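# Switch the console lever to CYCLE

## Task

Move the lever on the console into its CYCLE position while leaving every other control on the console exactly as it started. The console is loose on the table, so do not let it rise or tilt visibly and then fall back. The lever must stay at CYCLE on its own, with no gripper holding it there at the end.

## Robot and tools

Robot: two FANUC CRX-5iA six-joint arms, left_arm and right_arm, each with a Robotiq 2F-140 two-finger gripper. Base roots in the scene frame: left_arm at (-0.024, +0.329, 0) m, quat_wxyz (+0.995, 0, 0, -0.097); right_arm at (-0.001, -0.339, 0) m, quat_wxyz (+0.999, 0, 0, +0.040). Joint ranges in rad, base to gripper: waist ±3.491, shoulder ±3.140, elbow -1.187 to 4.328, forearm roll ±3.316, wrist pitch ±3.140, wrist roll ±3.927. Load limits: 145 N m for waist, shoulder and elbow, 36.4 N m for the three wrist joints. A held object's weight adds to the load.

Scene frame: origin on the table top midway between the arms, +z up, +x out over the table, left_arm on the +y side. The arm names do not refer to image sides. Gripper frame: the fingers extend along +z and open and close along y. end_effector_position is the spot between the pads when they are shut; closed fingertips reach about 33 mm past it, open ones about 9 mm. Closing pushes the tips roughly 24 mm farther from the arm, so keep that clearance above surfaces.

execute_actions(actions): a list of actions run in turn. Each action is a table of 0 to 15 rows; every row lasts one control step (1/30 s), and a short table repeats its final row until 15 steps pass. Each row holds 18 numbers, all in [-1, 1], covering both arms even if only one moves: left dx, dy, dz, rx, ry, rz, left gripper position, force_limit, speed, then the same nine for the right arm. dx to rz are an offset, not a pose: measured in that gripper's own axes from its measured pose when the action began (for a call's first action, the pose in the latest result of this scene). Rows do not accumulate; each is relative to that same start. Scale: 1.0 equals 0.6 m or 180 degrees; rx, ry, rz form a single rotation vector. Per step, the command is clipped to 70 mm and 16 degrees from the measured pose, so large offsets may need several actions. The three gripper numbers are absolute settings: position +1 fully open (140 mm), about -0.8 pads touching, -1 closes until blocked; force_limit -1/0/+1 gives about 14/60/107 N on parts up to 40 mm wide; speed -1/0/+1 gives about 30/140/250 mm/s. To keep a gripper unchanged, resend its previous three numbers, since 0 is itself a command. An empty list just returns state and images. For an arm meant to stay put, send the offset back to its desired pose first, then zeros.

move(target, speed, stop_force, blocking): target is one 18-number row laid out as above; pose parts are offsets in each gripper's axes from the pose in the latest result that shows one, same scale. Each gripper follows a straight line; both paths finish together, lasting 0.5 to 10 s (cut off at 10 s). speed: path top speed in m/s, 0.002 to 0.5, default 0.25; rotation capped at twice that in rad/s. Grippers may lag, drift or overshoot speed, especially with a nearly straight arm. Paths ignore obstacles and the other arm. stop_force: 20 to 80 N, one value for both arms, refused before 0.2 s of scene time; an arm's path ends as contact when push against its motion, measured along the line to its target in its starting gripper axes, rises that much for two steps; it then backs off two steps and holds. Pressure can briefly exceed it. Use it only very slowly, not for rotating grippers, and omit it when pulling away from something. blocking=false returns after 0.5 s (not with stop_force); check with wait(0), and other commands are refused until the move ends. The result adds a move: line (done, off_target, moving, held, contact, fault) plus which limits acted (paced = command clipped; held = steps blocked) and each gripper's distance from target.

wait(seconds): 0 to 10; arms hold their last command; returns early if a running move finishes. stop(): brakes a running move; needs braking room. zoom_image(camera, region): camera is cam_head_left, cam_head_right, cam_left_wrist or cam_right_wrist; region [x0, y0, x1, y1] in pixels, top-left origin, at most 504 by 504. read_manual(section): only "licences". finished_scene(scene): integer scene number; ends that scene irreversibly after the last command is held.

Results: the state line gives each gripper's end_effector_position (m) and end_effector_quat_wxyz in the scene frame; printed positions may be off at long reach. Hand target lines show where the controller is driving each gripper. pose unreachable means the clearance check altered or blocked that arm's command. HELD marks steps where an arm's row was held back. object_status: 0 moving, 1 blocked while opening, 2 blocked while closing (a grip), 3 reached target or pads met. position_measured is in counts, 3 open to 230 pads touching. To grip harder, raise force_limit and nudge position (e.g. -1 to -0.98). MOTOR HOT warns of heating; an OVER-TEMPERATURE FAULT brakes the arm.

Cameras: four 504x504 images per result, in the order cam_head_left, cam_head_right, cam_left_wrist, cam_right_wrist; calibration is given with intrinsics and world-to-camera transforms, and may be slightly off.

Avoid: 150 N outside force or joint load at its limit (arm stops 10 s and skips the call); arms colliding; pushing hard on firm objects, since the stiff arms fault easily; moving the other controls; lifting or tipping the loose console; knocking anything off the table; leaving the gripper holding the lever at CYCLE.

Each tool is called as name([rows], argument=value, ...), one row to a line, values as JSON.

## Session

execute_actions(actions=[])

Scene clock: 0.00 s.
left_arm: end_effector_position=(+0.7674, +0.5003, +0.2741) position_measured=3 object_status=3 end_effector_quat_wxyz=(+0.106, +0.825, -0.436, +0.342) | right_arm: end_effector_position=(+0.2266, -0.6782, +0.2461) position_measured=3 object_status=3 end_effector_quat_wxyz=(-0.053, +0.704, -0.648, -0.286)
Joint positions: left_arm=[ 0.83   0.707  0.603  0.737 -1.394 -0.146] | right_arm=[-0.827  0.41   0.402 -0.118 -2.143  0.797]
Joint velocities: left_arm=[ 0.    -0.002  0.001 -0.001 -0.001  0.   ] | right_arm=[-0.001 -0.001  0.    -0.     0.     0.001]
Hand target (left_arm): +0.767, +0.500, +0.274; +0.106, +0.825, -0.436, +0.342
Hand target (right_arm): +0.227, -0.678, +0.246; -0.053, +0.704, -0.648, -0.286

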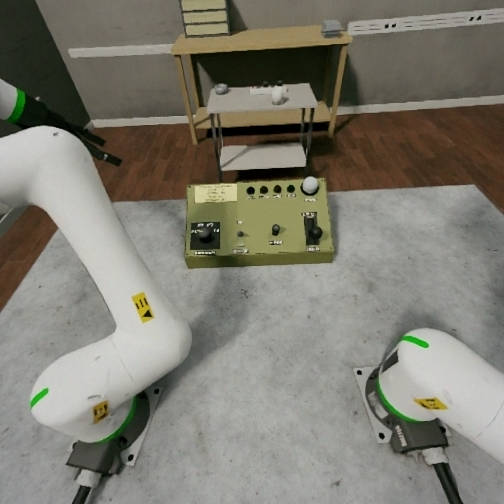

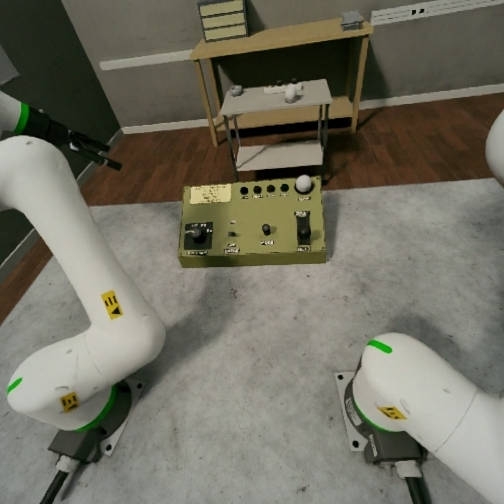

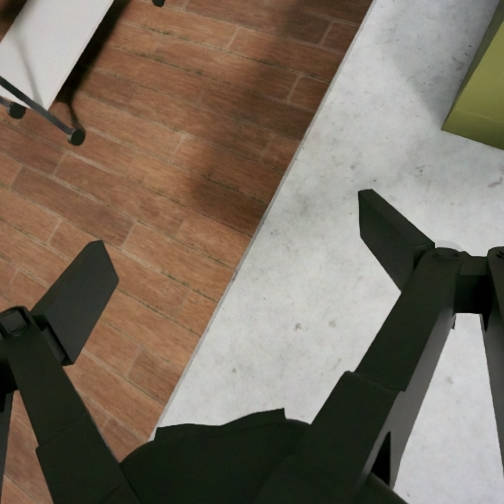

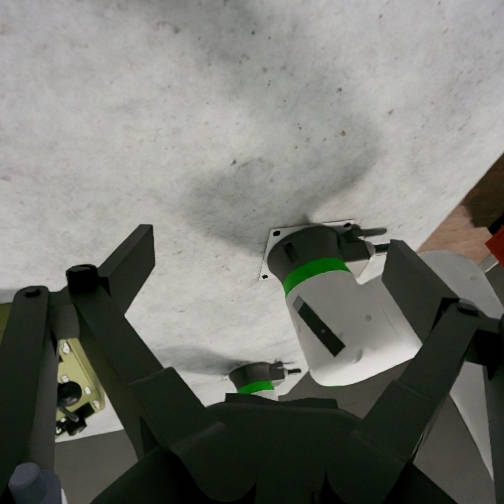

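zoom_image(camera="cam_head_left", region=[180, 170, 340, 275])

zoom_image(camera="cam_head_right", region=[175, 170, 335, 275])

zoom_image(camera="cam_head_left", region=[285, 200, 340, 265])

zoom_image(camera="cam_head_left", region=[190, 178, 245, 210])

Region (180, 170, 340, 275) of cam_head_left's 504x504 image, scaled by 3.150, with more detail than that image has; it fills the top 331 rows of this view, and the rest is white.

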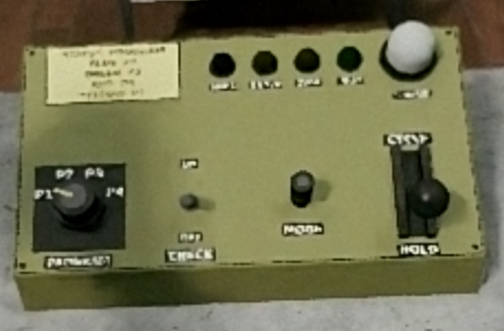

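Region (175, 170, 335, 275) of cam_head_right's 504x504 image, scaled by 3.150, with more detail than that image has; it fills the top 331 rows of this view, and the rest is white.

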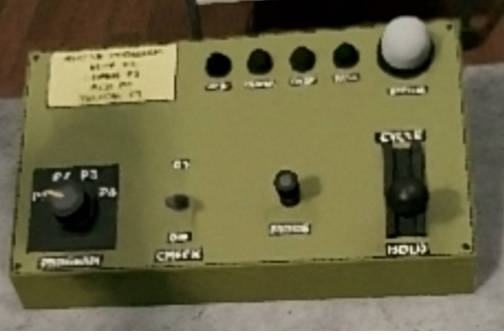

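Region (285, 200, 340, 265) of cam_head_left's 504x504 image, scaled by 7.754, with more detail than that image has; it fills the left 426 columns of this view, and the rest is white.

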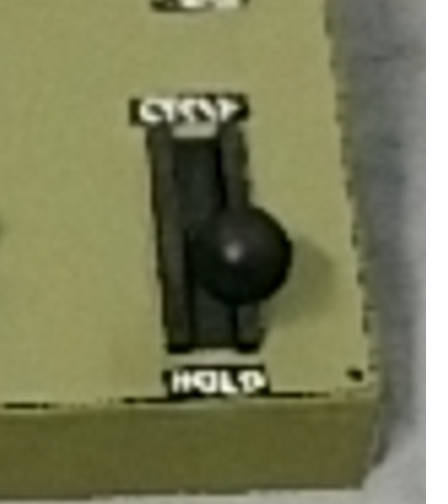

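Region (190, 178, 245, 210) of cam_head_left's 504x504 image, scaled by 9.164, with more detail than that image has; it fills the top 293 rows of this view, and the rest is white.

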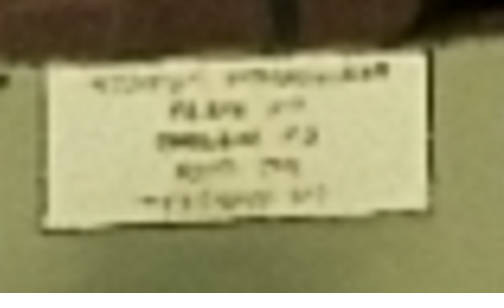

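move(target=[0,0,0,0,0,0,1,0,0,-0.7173,-0.4897,0.1243,0.1064,0.1548,0.0256,1,0,0], speed=0.35)

Scene clock: 13.57 s.
left_arm: end_effector_position=(+0.7674, +0.5003, +0.2741) position_measured=3 object_status=3 end_effector_quat_wxyz=(+0.106, +0.825, -0.436, +0.342) | right_arm: end_effector_position=(+0.4781, -0.2186, +0.3003) position_measured=3 object_status=3 end_effector_quat_wxyz=(-0.001, +0.707, -0.707, -0.002)
Joint positions: left_arm=[ 0.83   0.707  0.603  0.737 -1.394 -0.146] | right_arm=[ 0.43   0.127  0.28  -0.004 -1.724 -0.509]
Joint velocities: left_arm=[-0.001  0.001 -0.001  0.002 -0.     0.   ] | right_arm=[ 0.002  0.005  0.006  0.001 -0.002 -0.003]
Hand target (left_arm): +0.767, +0.500, +0.274; +0.106, +0.825, -0.436, +0.342
Hand target (right_arm): +0.478, -0.219, +0.300; -0.001, +0.707, -0.707, -0.002
Off the commanded pose (left_arm): 0.000 m, 0 deg.
Off the commanded pose (right_arm): 0.002 m, 0 deg.
move: done; limits=paced
camera_calibration (this result's frames):
cam_left_wrist: T_world_to_cam=[[-0.878177, -0.429921, -0.209697, 0.934413], [-0.3897, 0.897251, -0.207544, -0.0955288], [0.277378, -0.100542, -0.955486, 0.285653], [0, 0, 0, 1]] pos_world=[0.704119, 0.516157, 0.449054]
cam_right_wrist: T_world_to_cam=[[-0.997734, -0.0516235, -0.0431386, 0.493028], [-0.0645915, 0.914372, 0.39969, 0.115431], [0.0188112, 0.401571, -0.915635, 0.552918], [0, 0, 0, 1]] pos_world=[0.488966, -0.302131, 0.481403]

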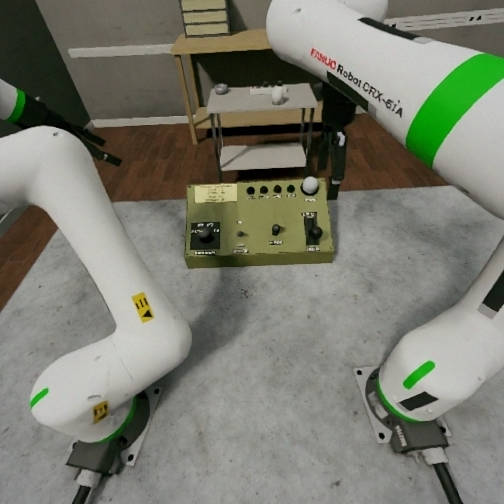

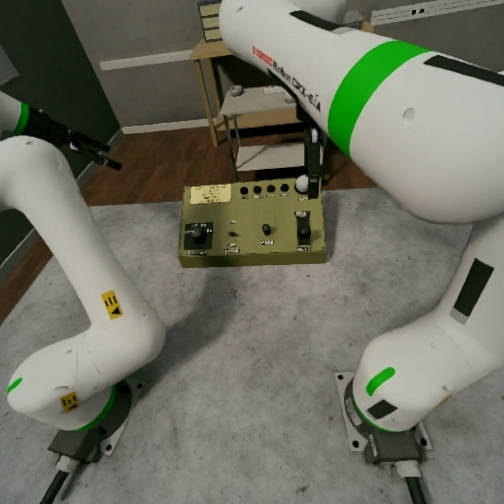

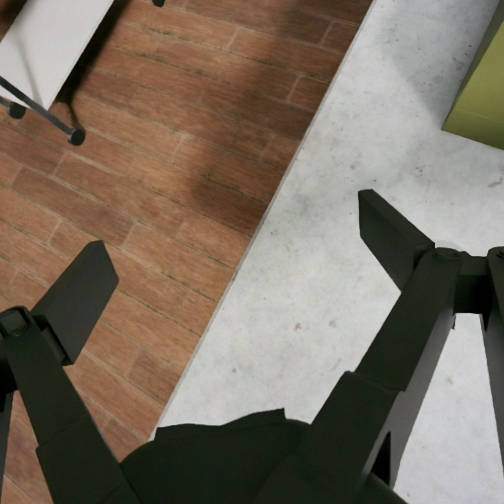

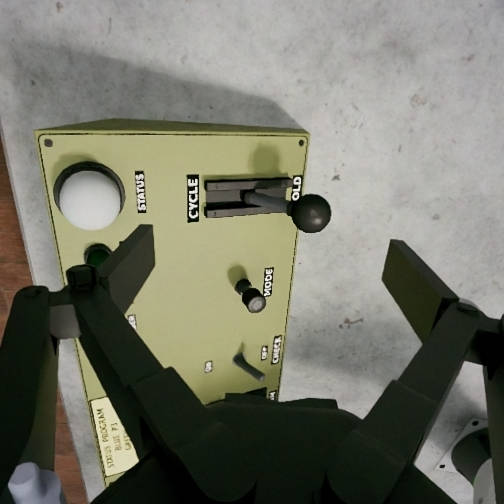

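move(target=[0,0,0,0,0,0,1,0,0,-0.028,0.155,0.083,0,0,0.5,-0.54,0,0], speed=0.5)

move(target=[0,0,0,0,0,0,1,0,0,0,0,0.125,0,0,0,-0.54,0,0], speed=0.2)

Scene clock: 25.70 s.
left_arm: end_effector_position=(+0.7674, +0.5003, +0.2741) position_measured=3 object_status=3 end_effector_quat_wxyz=(+0.106, +0.825, -0.436, +0.342) | right_arm: end_effector_position=(+0.3848, -0.2020, +0.2507) position_measured=197 object_status=3 end_effector_quat_wxyz=(-0.001, -0.000, +1.000, +0.002)
Joint positions: left_arm=[ 0.83   0.707  0.603  0.737 -1.394 -0.146] | right_arm=[ 0.58  -0.101 -0.066 -0.004 -1.604 -2.23 ]
Joint velocities: left_arm=[ 0.     0.    -0.     0.     0.001 -0.   ] | right_arm=[ 0.003 -0.002 -0.002  0.003  0.004 -0.01 ]
Hand target (left_arm): +0.767, +0.500, +0.274; +0.106, +0.825, -0.436, +0.342
Hand target (right_arm): +0.385, -0.202, +0.251; -0.001, +0.000, +1.000, +0.002
Off the commanded pose (left_arm): 0.000 m, 0 deg.
Off the commanded pose (right_arm): 0.000 m, 0 deg.
move: done
camera_calibration (this result's frames):
cam_left_wrist: T_world_to_cam=[[-0.878177, -0.429921, -0.209697, 0.934414], [-0.3897, 0.897251, -0.207544, -0.0955287], [0.277378, -0.100542, -0.955486, 0.285653], [0, 0, 0, 1]] pos_world=[0.704119, 0.516157, 0.449054]
cam_right_wrist: T_world_to_cam=[[-0.0519763, 0.997831, -0.0403888, 0.246054], [0.916592, 0.0637213, 0.394715, -0.434101], [0.396432, -0.0165042, -0.917916, 0.273389], [0, 0, 0, 1]] pos_world=[0.302302, -0.213346, 0.432232]

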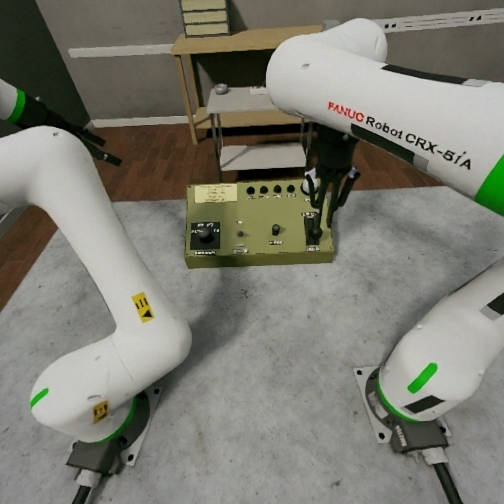

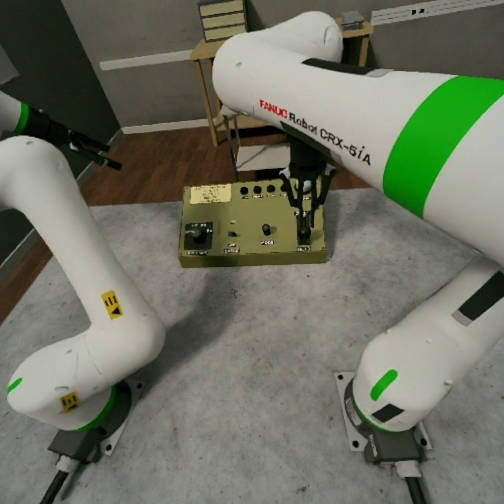

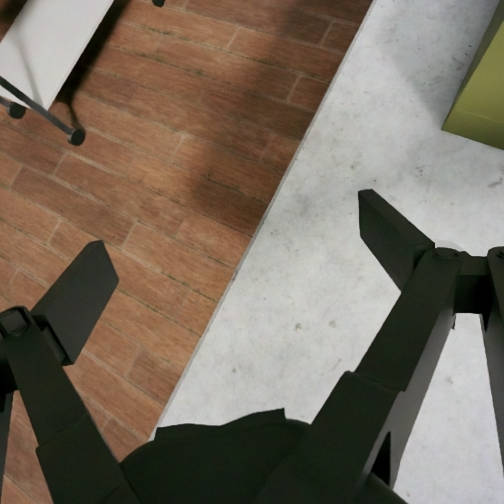

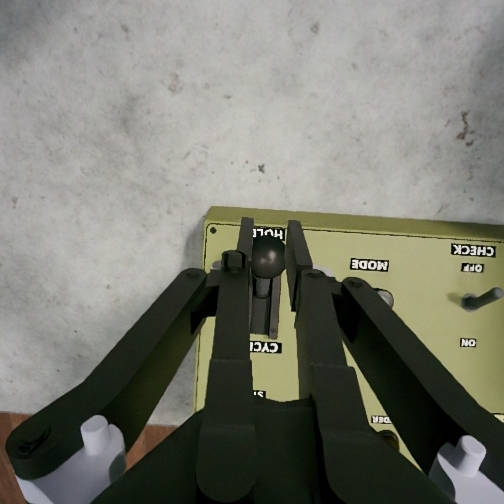

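Scene clock: 26.57 s.
left_arm: end_effector_position=(+0.7674, +0.5003, +0.2741) position_measured=3 object_status=3 end_effector_quat_wxyz=(+0.106, +0.825, -0.436, +0.342) | right_arm: end_effector_position=(+0.3846, -0.2020, +0.1758) position_measured=197 object_status=3 end_effector_quat_wxyz=(-0.001, +0.000, +1.000, +0.002)
Joint positions: left_arm=[ 0.83   0.707  0.603  0.737 -1.394 -0.146] | right_arm=[ 0.581 -0.091 -0.232 -0.004 -1.429 -2.23 ]
Joint velocities: left_arm=[ 0.001 -0.    -0.002 -0.001 -0.     0.   ] | right_arm=[-0.001  0.    -0.002  0.001  0.004 -0.001]
Hand target (left_arm): +0.767, +0.500, +0.274; +0.106, +0.825, -0.436, +0.342
Hand target (right_arm): +0.385, -0.202, +0.176; -0.001, +0.000, +1.000, +0.002
Off the commanded pose (left_arm): 0.000 m, 0 deg.
Off the commanded pose (right_arm): 0.000 m, 0 deg.
move: done
camera_calibration (this result's frames):
cam_left_wrist: T_world_to_cam=[[-0.878177, -0.429921, -0.209697, 0.934414], [-0.3897, 0.897251, -0.207544, -0.0955288], [0.277378, -0.100541, -0.955486, 0.285653], [0, 0, 0, 1]] pos_world=[0.704119, 0.516158, 0.449054]
cam_right_wrist: T_world_to_cam=[[-0.051758, 0.997843, -0.0403682, 0.24288], [0.916608, 0.0635125, 0.394709, -0.40437], [0.396422, -0.0165725, -0.917919, 0.204713], [0, 0, 0, 1]] pos_world=[0.302068, -0.213281, 0.357323]

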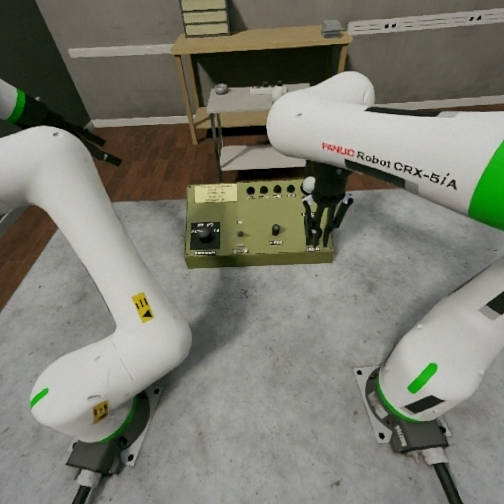

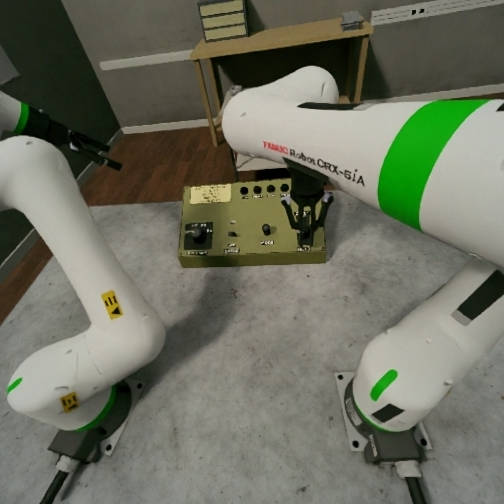

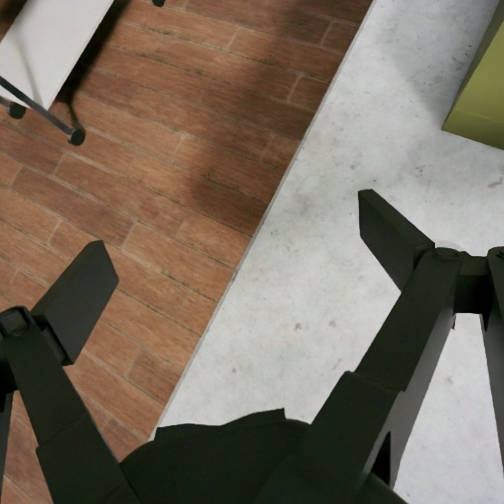

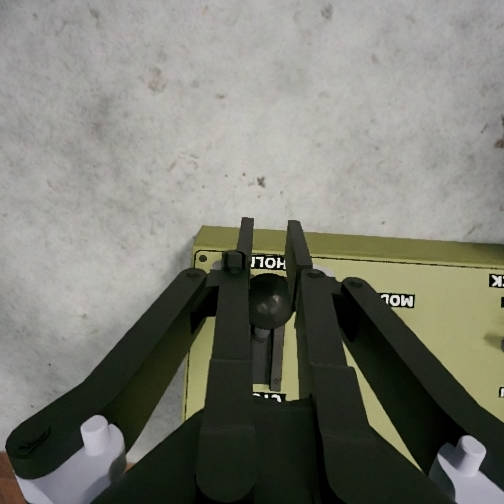

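move(target=[0,0,0,0,0,0,1,0,0,-0.03,0,0.037,0,0,0,-0.54,0,0], speed=0.08)

move(target=[0,0,0,0,0,0,1,0,0,-0.045,0,-0.03,0,0,0,-0.54,0,0], speed=0.025, stop_force=40)

Scene clock: 32.13 s.
left_arm: end_effector_position=(+0.7674, +0.5003, +0.2741) position_measured=3 object_status=3 end_effector_quat_wxyz=(+0.106, +0.825, -0.436, +0.342) | right_arm: end_effector_position=(+0.4024, -0.2019, +0.1536) position_measured=197 object_status=3 end_effector_quat_wxyz=(-0.001, +0.000, +1.000, +0.002)
Joint positions: left_arm=[ 0.83   0.707  0.603  0.737 -1.394 -0.146] | right_arm=[ 0.554 -0.038 -0.234 -0.004 -1.373 -2.203]
Joint velocities: left_arm=[-0.001 -0.001  0.001  0.001 -0.001  0.   ] | right_arm=[-0.001  0.002  0.001 -0.     0.003  0.001]
Hand target (left_arm): +0.767, +0.500, +0.274; +0.106, +0.825, -0.436, +0.342
Hand target (right_arm): +0.403, -0.202, +0.154; -0.001, +0.000, +1.000, +0.002
Off the commanded pose (left_arm): 0.000 m, 0 deg.
Off the commanded pose (right_arm): 0.000 m, 0 deg.
move: done
camera_calibration (this result's frames):
cam_left_wrist: T_world_to_cam=[[-0.878177, -0.429921, -0.209697, 0.934414], [-0.389701, 0.897251, -0.207544, -0.0955286], [0.277378, -0.100541, -0.955486, 0.285653], [0, 0, 0, 1]] pos_world=[0.704119, 0.516158, 0.449054]
cam_right_wrist: T_world_to_cam=[[-0.0516704, 0.997849, -0.0403551, 0.242787], [0.916609, 0.0634271, 0.394722, -0.412021], [0.396432, -0.0165944, -0.917914, 0.17726], [0, 0, 0, 1]] pos_world=[0.319935, -0.21319, 0.335141]

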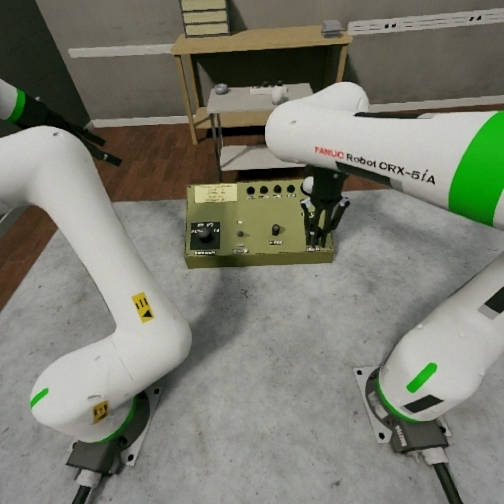

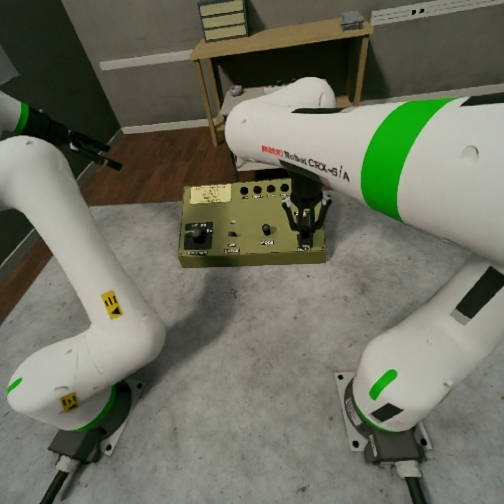

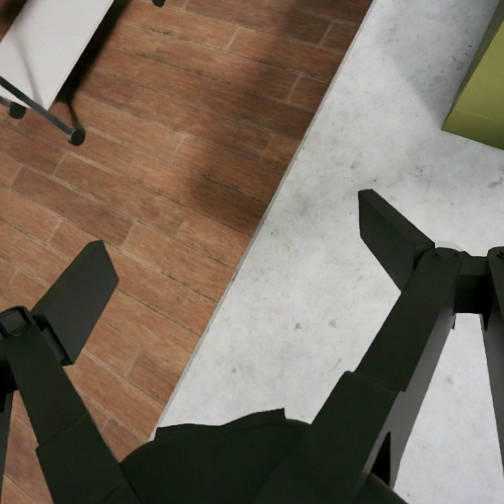

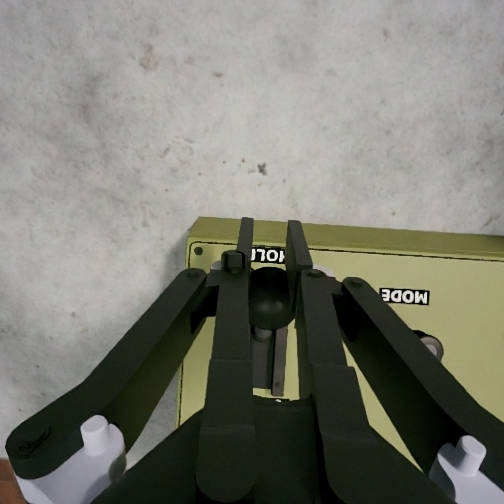

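Scene clock: 33.70 s.
left_arm: end_effector_position=(+0.7674, +0.5003, +0.2741) position_measured=3 object_status=3 end_effector_quat_wxyz=(+0.106, +0.825, -0.436, +0.342) | right_arm: end_effector_position=(+0.4295, -0.2018, +0.1715) position_measured=197 object_status=3 end_effector_quat_wxyz=(-0.001, +0.000, +1.000, +0.002)
Joint positions: left_arm=[ 0.83   0.707  0.603  0.737 -1.394 -0.146] | right_arm=[ 0.517  0.02  -0.135 -0.004 -1.415 -2.166]
Joint velocities: left_arm=[ 0.    -0.002  0.001  0.001  0.     0.   ] | right_arm=[-0.003  0.002  0.004 -0.    -0.001  0.002]
Hand target (left_arm): +0.767, +0.500, +0.274; +0.106, +0.825, -0.436, +0.342
Hand target (right_arm): +0.430, -0.202, +0.172; -0.001, +0.000, +1.000, +0.002
Off the commanded pose (left_arm): 0.000 m, 0 deg.
Off the commanded pose (right_arm): 0.000 m, 0 deg.
move: done
camera_calibration (this result's frames):
cam_left_wrist: T_world_to_cam=[[-0.878177, -0.429921, -0.209697, 0.934414], [-0.3897, 0.897251, -0.207544, -0.0955287], [0.277378, -0.100542, -0.955486, 0.285653], [0, 0, 0, 1]] pos_world=[0.704119, 0.516157, 0.449054]
cam_right_wrist: T_world_to_cam=[[-0.0517394, 0.997844, -0.0403725, 0.244861], [0.916564, 0.0634989, 0.394813, -0.443833], [0.396526, -0.0165766, -0.917874, 0.182932], [0, 0, 0, 1]] pos_world=[0.346933, -0.213118, 0.353025]

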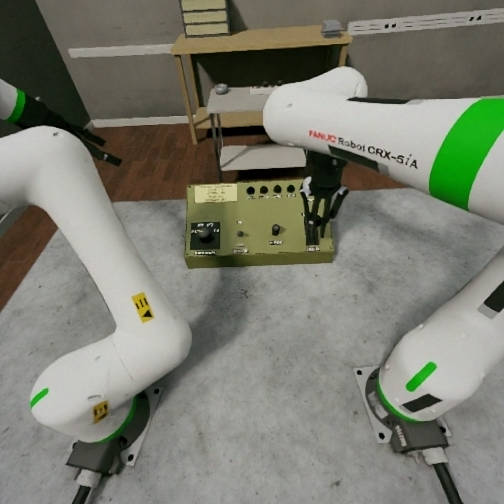

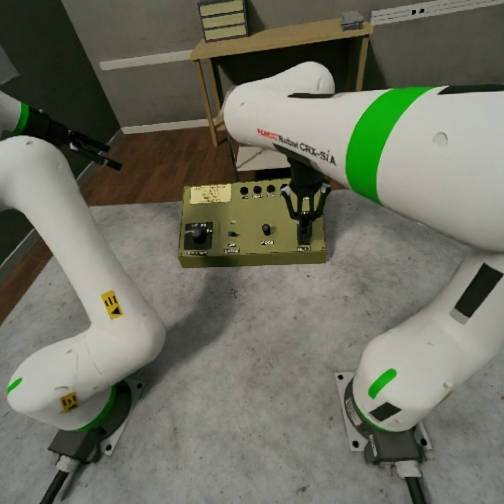

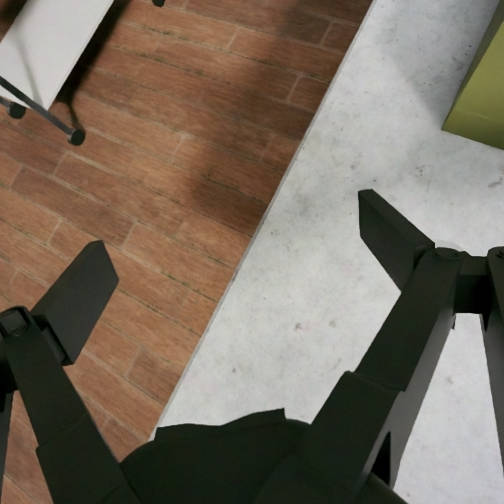

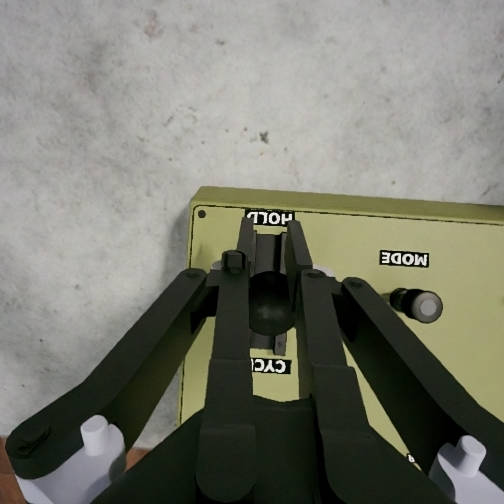

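Lever is moving and the console is staying put. Continuing.

move(target=[0,0,0,0,0,0,1,0,0,-0.07,0,-0.02,0,0,0,-0.54,0,0], speed=0.035, stop_force=25)

Scene clock: 36.47 s.
left_arm: end_effector_position=(+0.7674, +0.5003, +0.2741) position_measured=3 object_status=3 end_effector_quat_wxyz=(+0.106, +0.825, -0.436, +0.342) | right_arm: end_effector_position=(+0.4714, -0.2016, +0.1834) position_measured=197 object_status=3 end_effector_quat_wxyz=(-0.001, +0.000, +1.000, +0.002)
Joint positions: left_arm=[ 0.83   0.707  0.603  0.737 -1.394 -0.146] | right_arm=[ 0.467  0.117 -0.003 -0.005 -1.45  -2.117]
Joint velocities: left_arm=[-0.     0.001  0.001  0.001 -0.001 -0.   ] | right_arm=[-0.001  0.003  0.004 -0.    -0.001  0.   ]
Hand target (left_arm): +0.767, +0.500, +0.274; +0.106, +0.825, -0.436, +0.342
Hand target (right_arm): +0.472, -0.202, +0.183; -0.001, +0.000, +1.000, +0.002
Off the commanded pose (left_arm): 0.000 m, 0 deg.
Off the commanded pose (right_arm): 0.000 m, 0 deg.
move: done
camera_calibration (this result's frames):
cam_left_wrist: T_world_to_cam=[[-0.878177, -0.429921, -0.209697, 0.934414], [-0.3897, 0.897251, -0.207544, -0.0955288], [0.277378, -0.100541, -0.955486, 0.285653], [0, 0, 0, 1]] pos_world=[0.704119, 0.516158, 0.449054]
cam_right_wrist: T_world_to_cam=[[-0.0518071, 0.99785, -0.040136, 0.247263], [0.916602, 0.0634659, 0.394731, -0.486946], [0.396429, -0.0163389, -0.91792, 0.177299], [0, 0, 0, 1]] pos_world=[0.38886, -0.21293, 0.364883]

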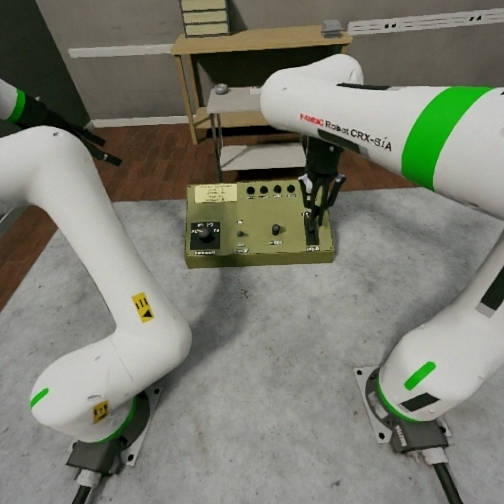

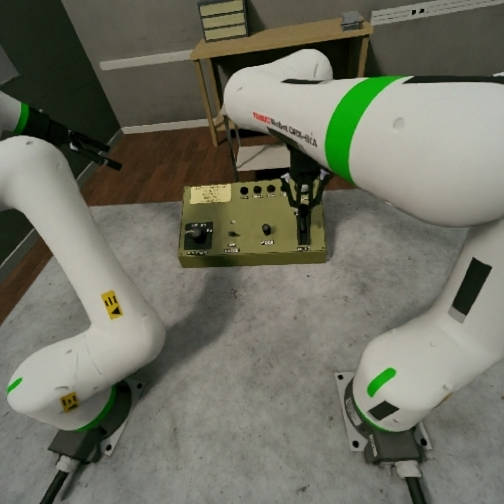

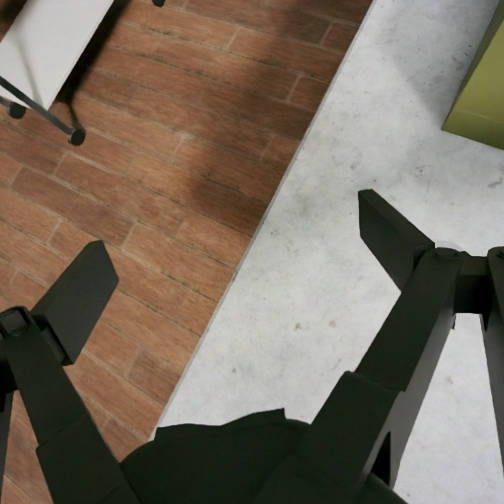

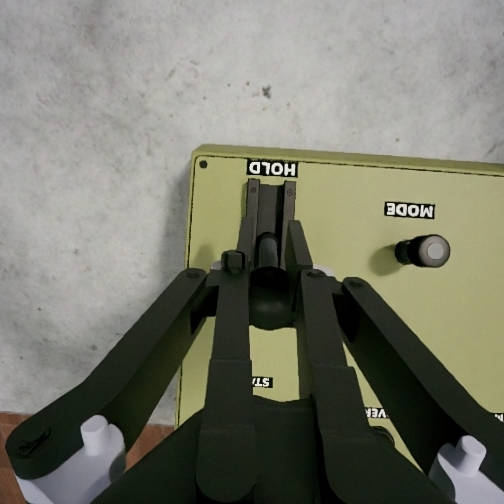

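move(target=[0,0,0,0,0,0,1,0,0,-0.04,0,0,0,0,0,-0.54,0,0], speed=0.02, stop_force=20)

Scene clock: 39.67 s.
left_arm: end_effector_position=(+0.7674, +0.5003, +0.2741) position_measured=3 object_status=3 end_effector_quat_wxyz=(+0.106, +0.825, -0.436, +0.342) | right_arm: end_effector_position=(+0.4953, -0.2015, +0.1833) position_measured=197 object_status=3 end_effector_quat_wxyz=(-0.001, -0.000, +1.000, +0.002)
Joint positions: left_arm=[ 0.83   0.707  0.603  0.737 -1.394 -0.146] | right_arm=[ 0.442  0.175  0.063 -0.005 -1.458 -2.092]
Joint velocities: left_arm=[-0.     0.001 -0.001 -0.     0.001 -0.   ] | right_arm=[-0.002  0.001  0.003  0.     0.     0.001]
Hand target (left_arm): +0.767, +0.500, +0.274; +0.106, +0.825, -0.436, +0.342
Hand target (right_arm): +0.495, -0.202, +0.183; -0.001, -0.000, +1.000, +0.002
Off the commanded pose (left_arm): 0.000 m, 0 deg.
Off the commanded pose (right_arm): 0.000 m, 0 deg.
move: done
camera_calibration (this result's frames):
cam_left_wrist: T_world_to_cam=[[-0.878177, -0.429921, -0.209697, 0.934414], [-0.3897, 0.897251, -0.207544, -0.0955288], [0.277378, -0.100541, -0.955486, 0.285653], [0, 0, 0, 1]] pos_world=[0.704119, 0.516158, 0.449054]
cam_right_wrist: T_world_to_cam=[[-0.0518192, 0.997849, -0.040155, 0.248431], [0.916576, 0.0634855, 0.394788, -0.508877], [0.396488, -0.0163476, -0.917894, 0.167722], [0, 0, 0, 1]] pos_world=[0.412799, -0.212848, 0.364825]

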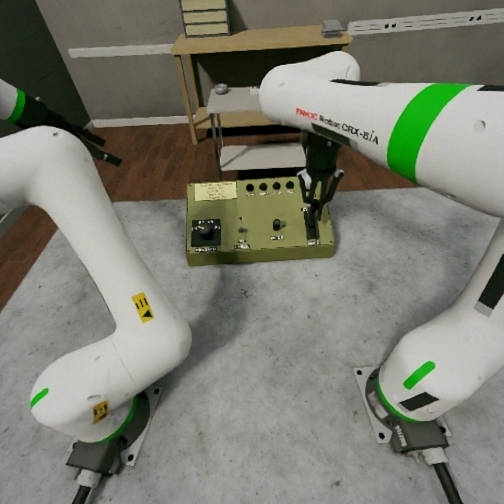

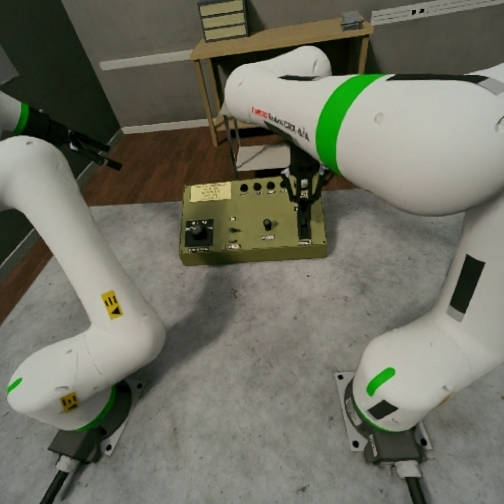

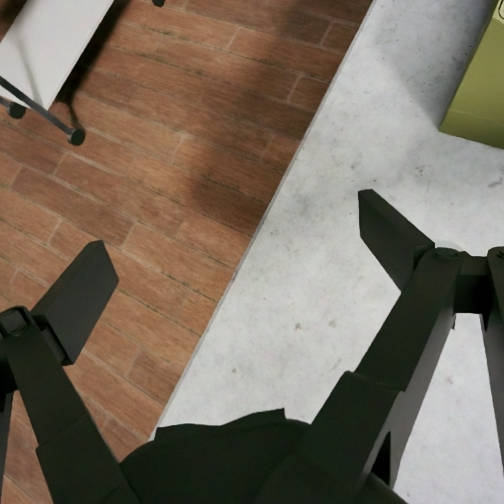

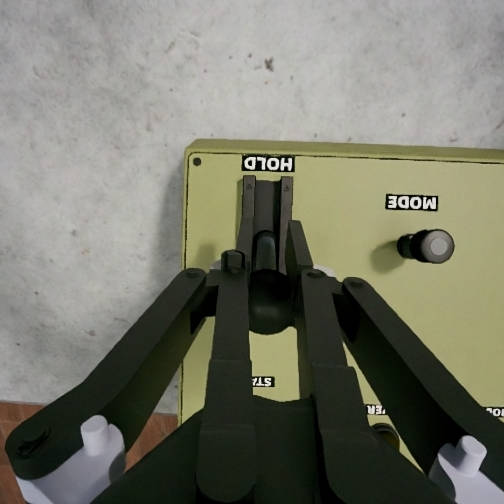

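move(target=[0,0,0,0,0,0,1,0,0,0.045,0,0,0,0,0,-0.54,0,0], speed=0.012)

Scene clock: 44.13 s.
left_arm: end_effector_position=(+0.7674, +0.5003, +0.2741) position_measured=3 object_status=3 end_effector_quat_wxyz=(+0.106, +0.825, -0.436, +0.342) | right_arm: end_effector_position=(+0.4684, -0.2016, +0.1834) position_measured=197 object_status=3 end_effector_quat_wxyz=(-0.001, +0.000, +1.000, +0.002)
Joint positions: left_arm=[ 0.83   0.707  0.603  0.737 -1.394 -0.146] | right_arm=[ 0.47   0.11  -0.011 -0.005 -1.449 -2.12 ]
Joint velocities: left_arm=[ 0.     0.     0.    -0.    -0.001 -0.   ] | right_arm=[-0.    -0.003 -0.002 -0.     0.001 -0.003]
Hand target (left_arm): +0.767, +0.500, +0.274; +0.106, +0.825, -0.436, +0.342
Hand target (right_arm): +0.468, -0.202, +0.183; -0.001, +0.000, +1.000, +0.002
Off the commanded pose (left_arm): 0.000 m, 0 deg.
Off the commanded pose (right_arm): 0.000 m, 0 deg.
move: done
camera_calibration (this result's frames):
cam_left_wrist: T_world_to_cam=[[-0.878177, -0.429921, -0.209697, 0.934414], [-0.3897, 0.897251, -0.207544, -0.0955288], [0.277378, -0.100542, -0.955486, 0.285653], [0, 0, 0, 1]] pos_world=[0.704119, 0.516157, 0.449054]
cam_right_wrist: T_world_to_cam=[[-0.0518042, 0.997851, -0.040129, 0.247115], [0.916608, 0.0634602, 0.394719, -0.484189], [0.396417, -0.0163345, -0.917925, 0.178505], [0, 0, 0, 1]] pos_world=[0.385851, -0.212942, 0.364889]

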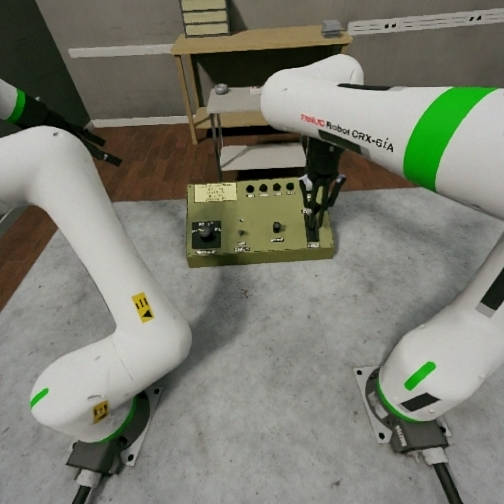

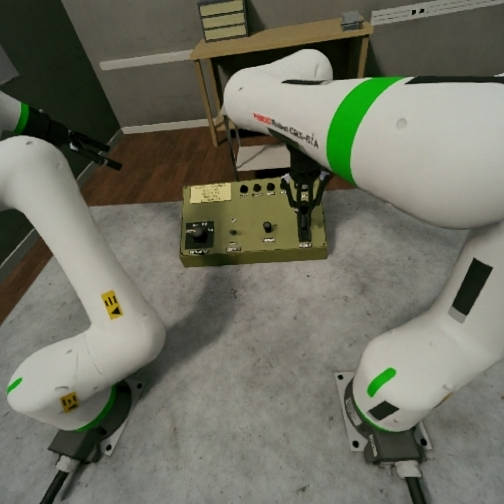

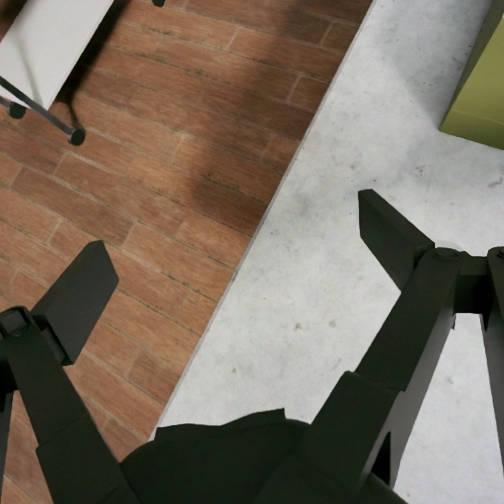

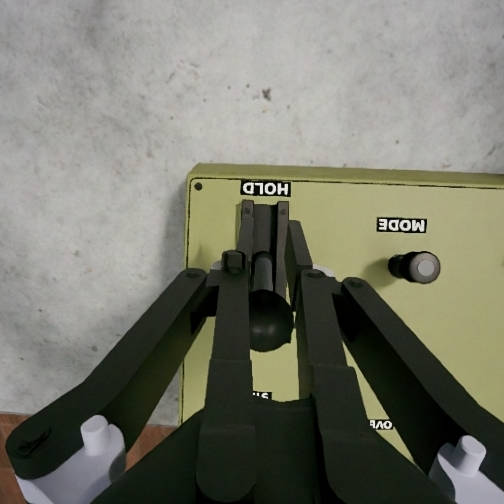

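finished_scene(scene=1)

The scene is finished: the task was done.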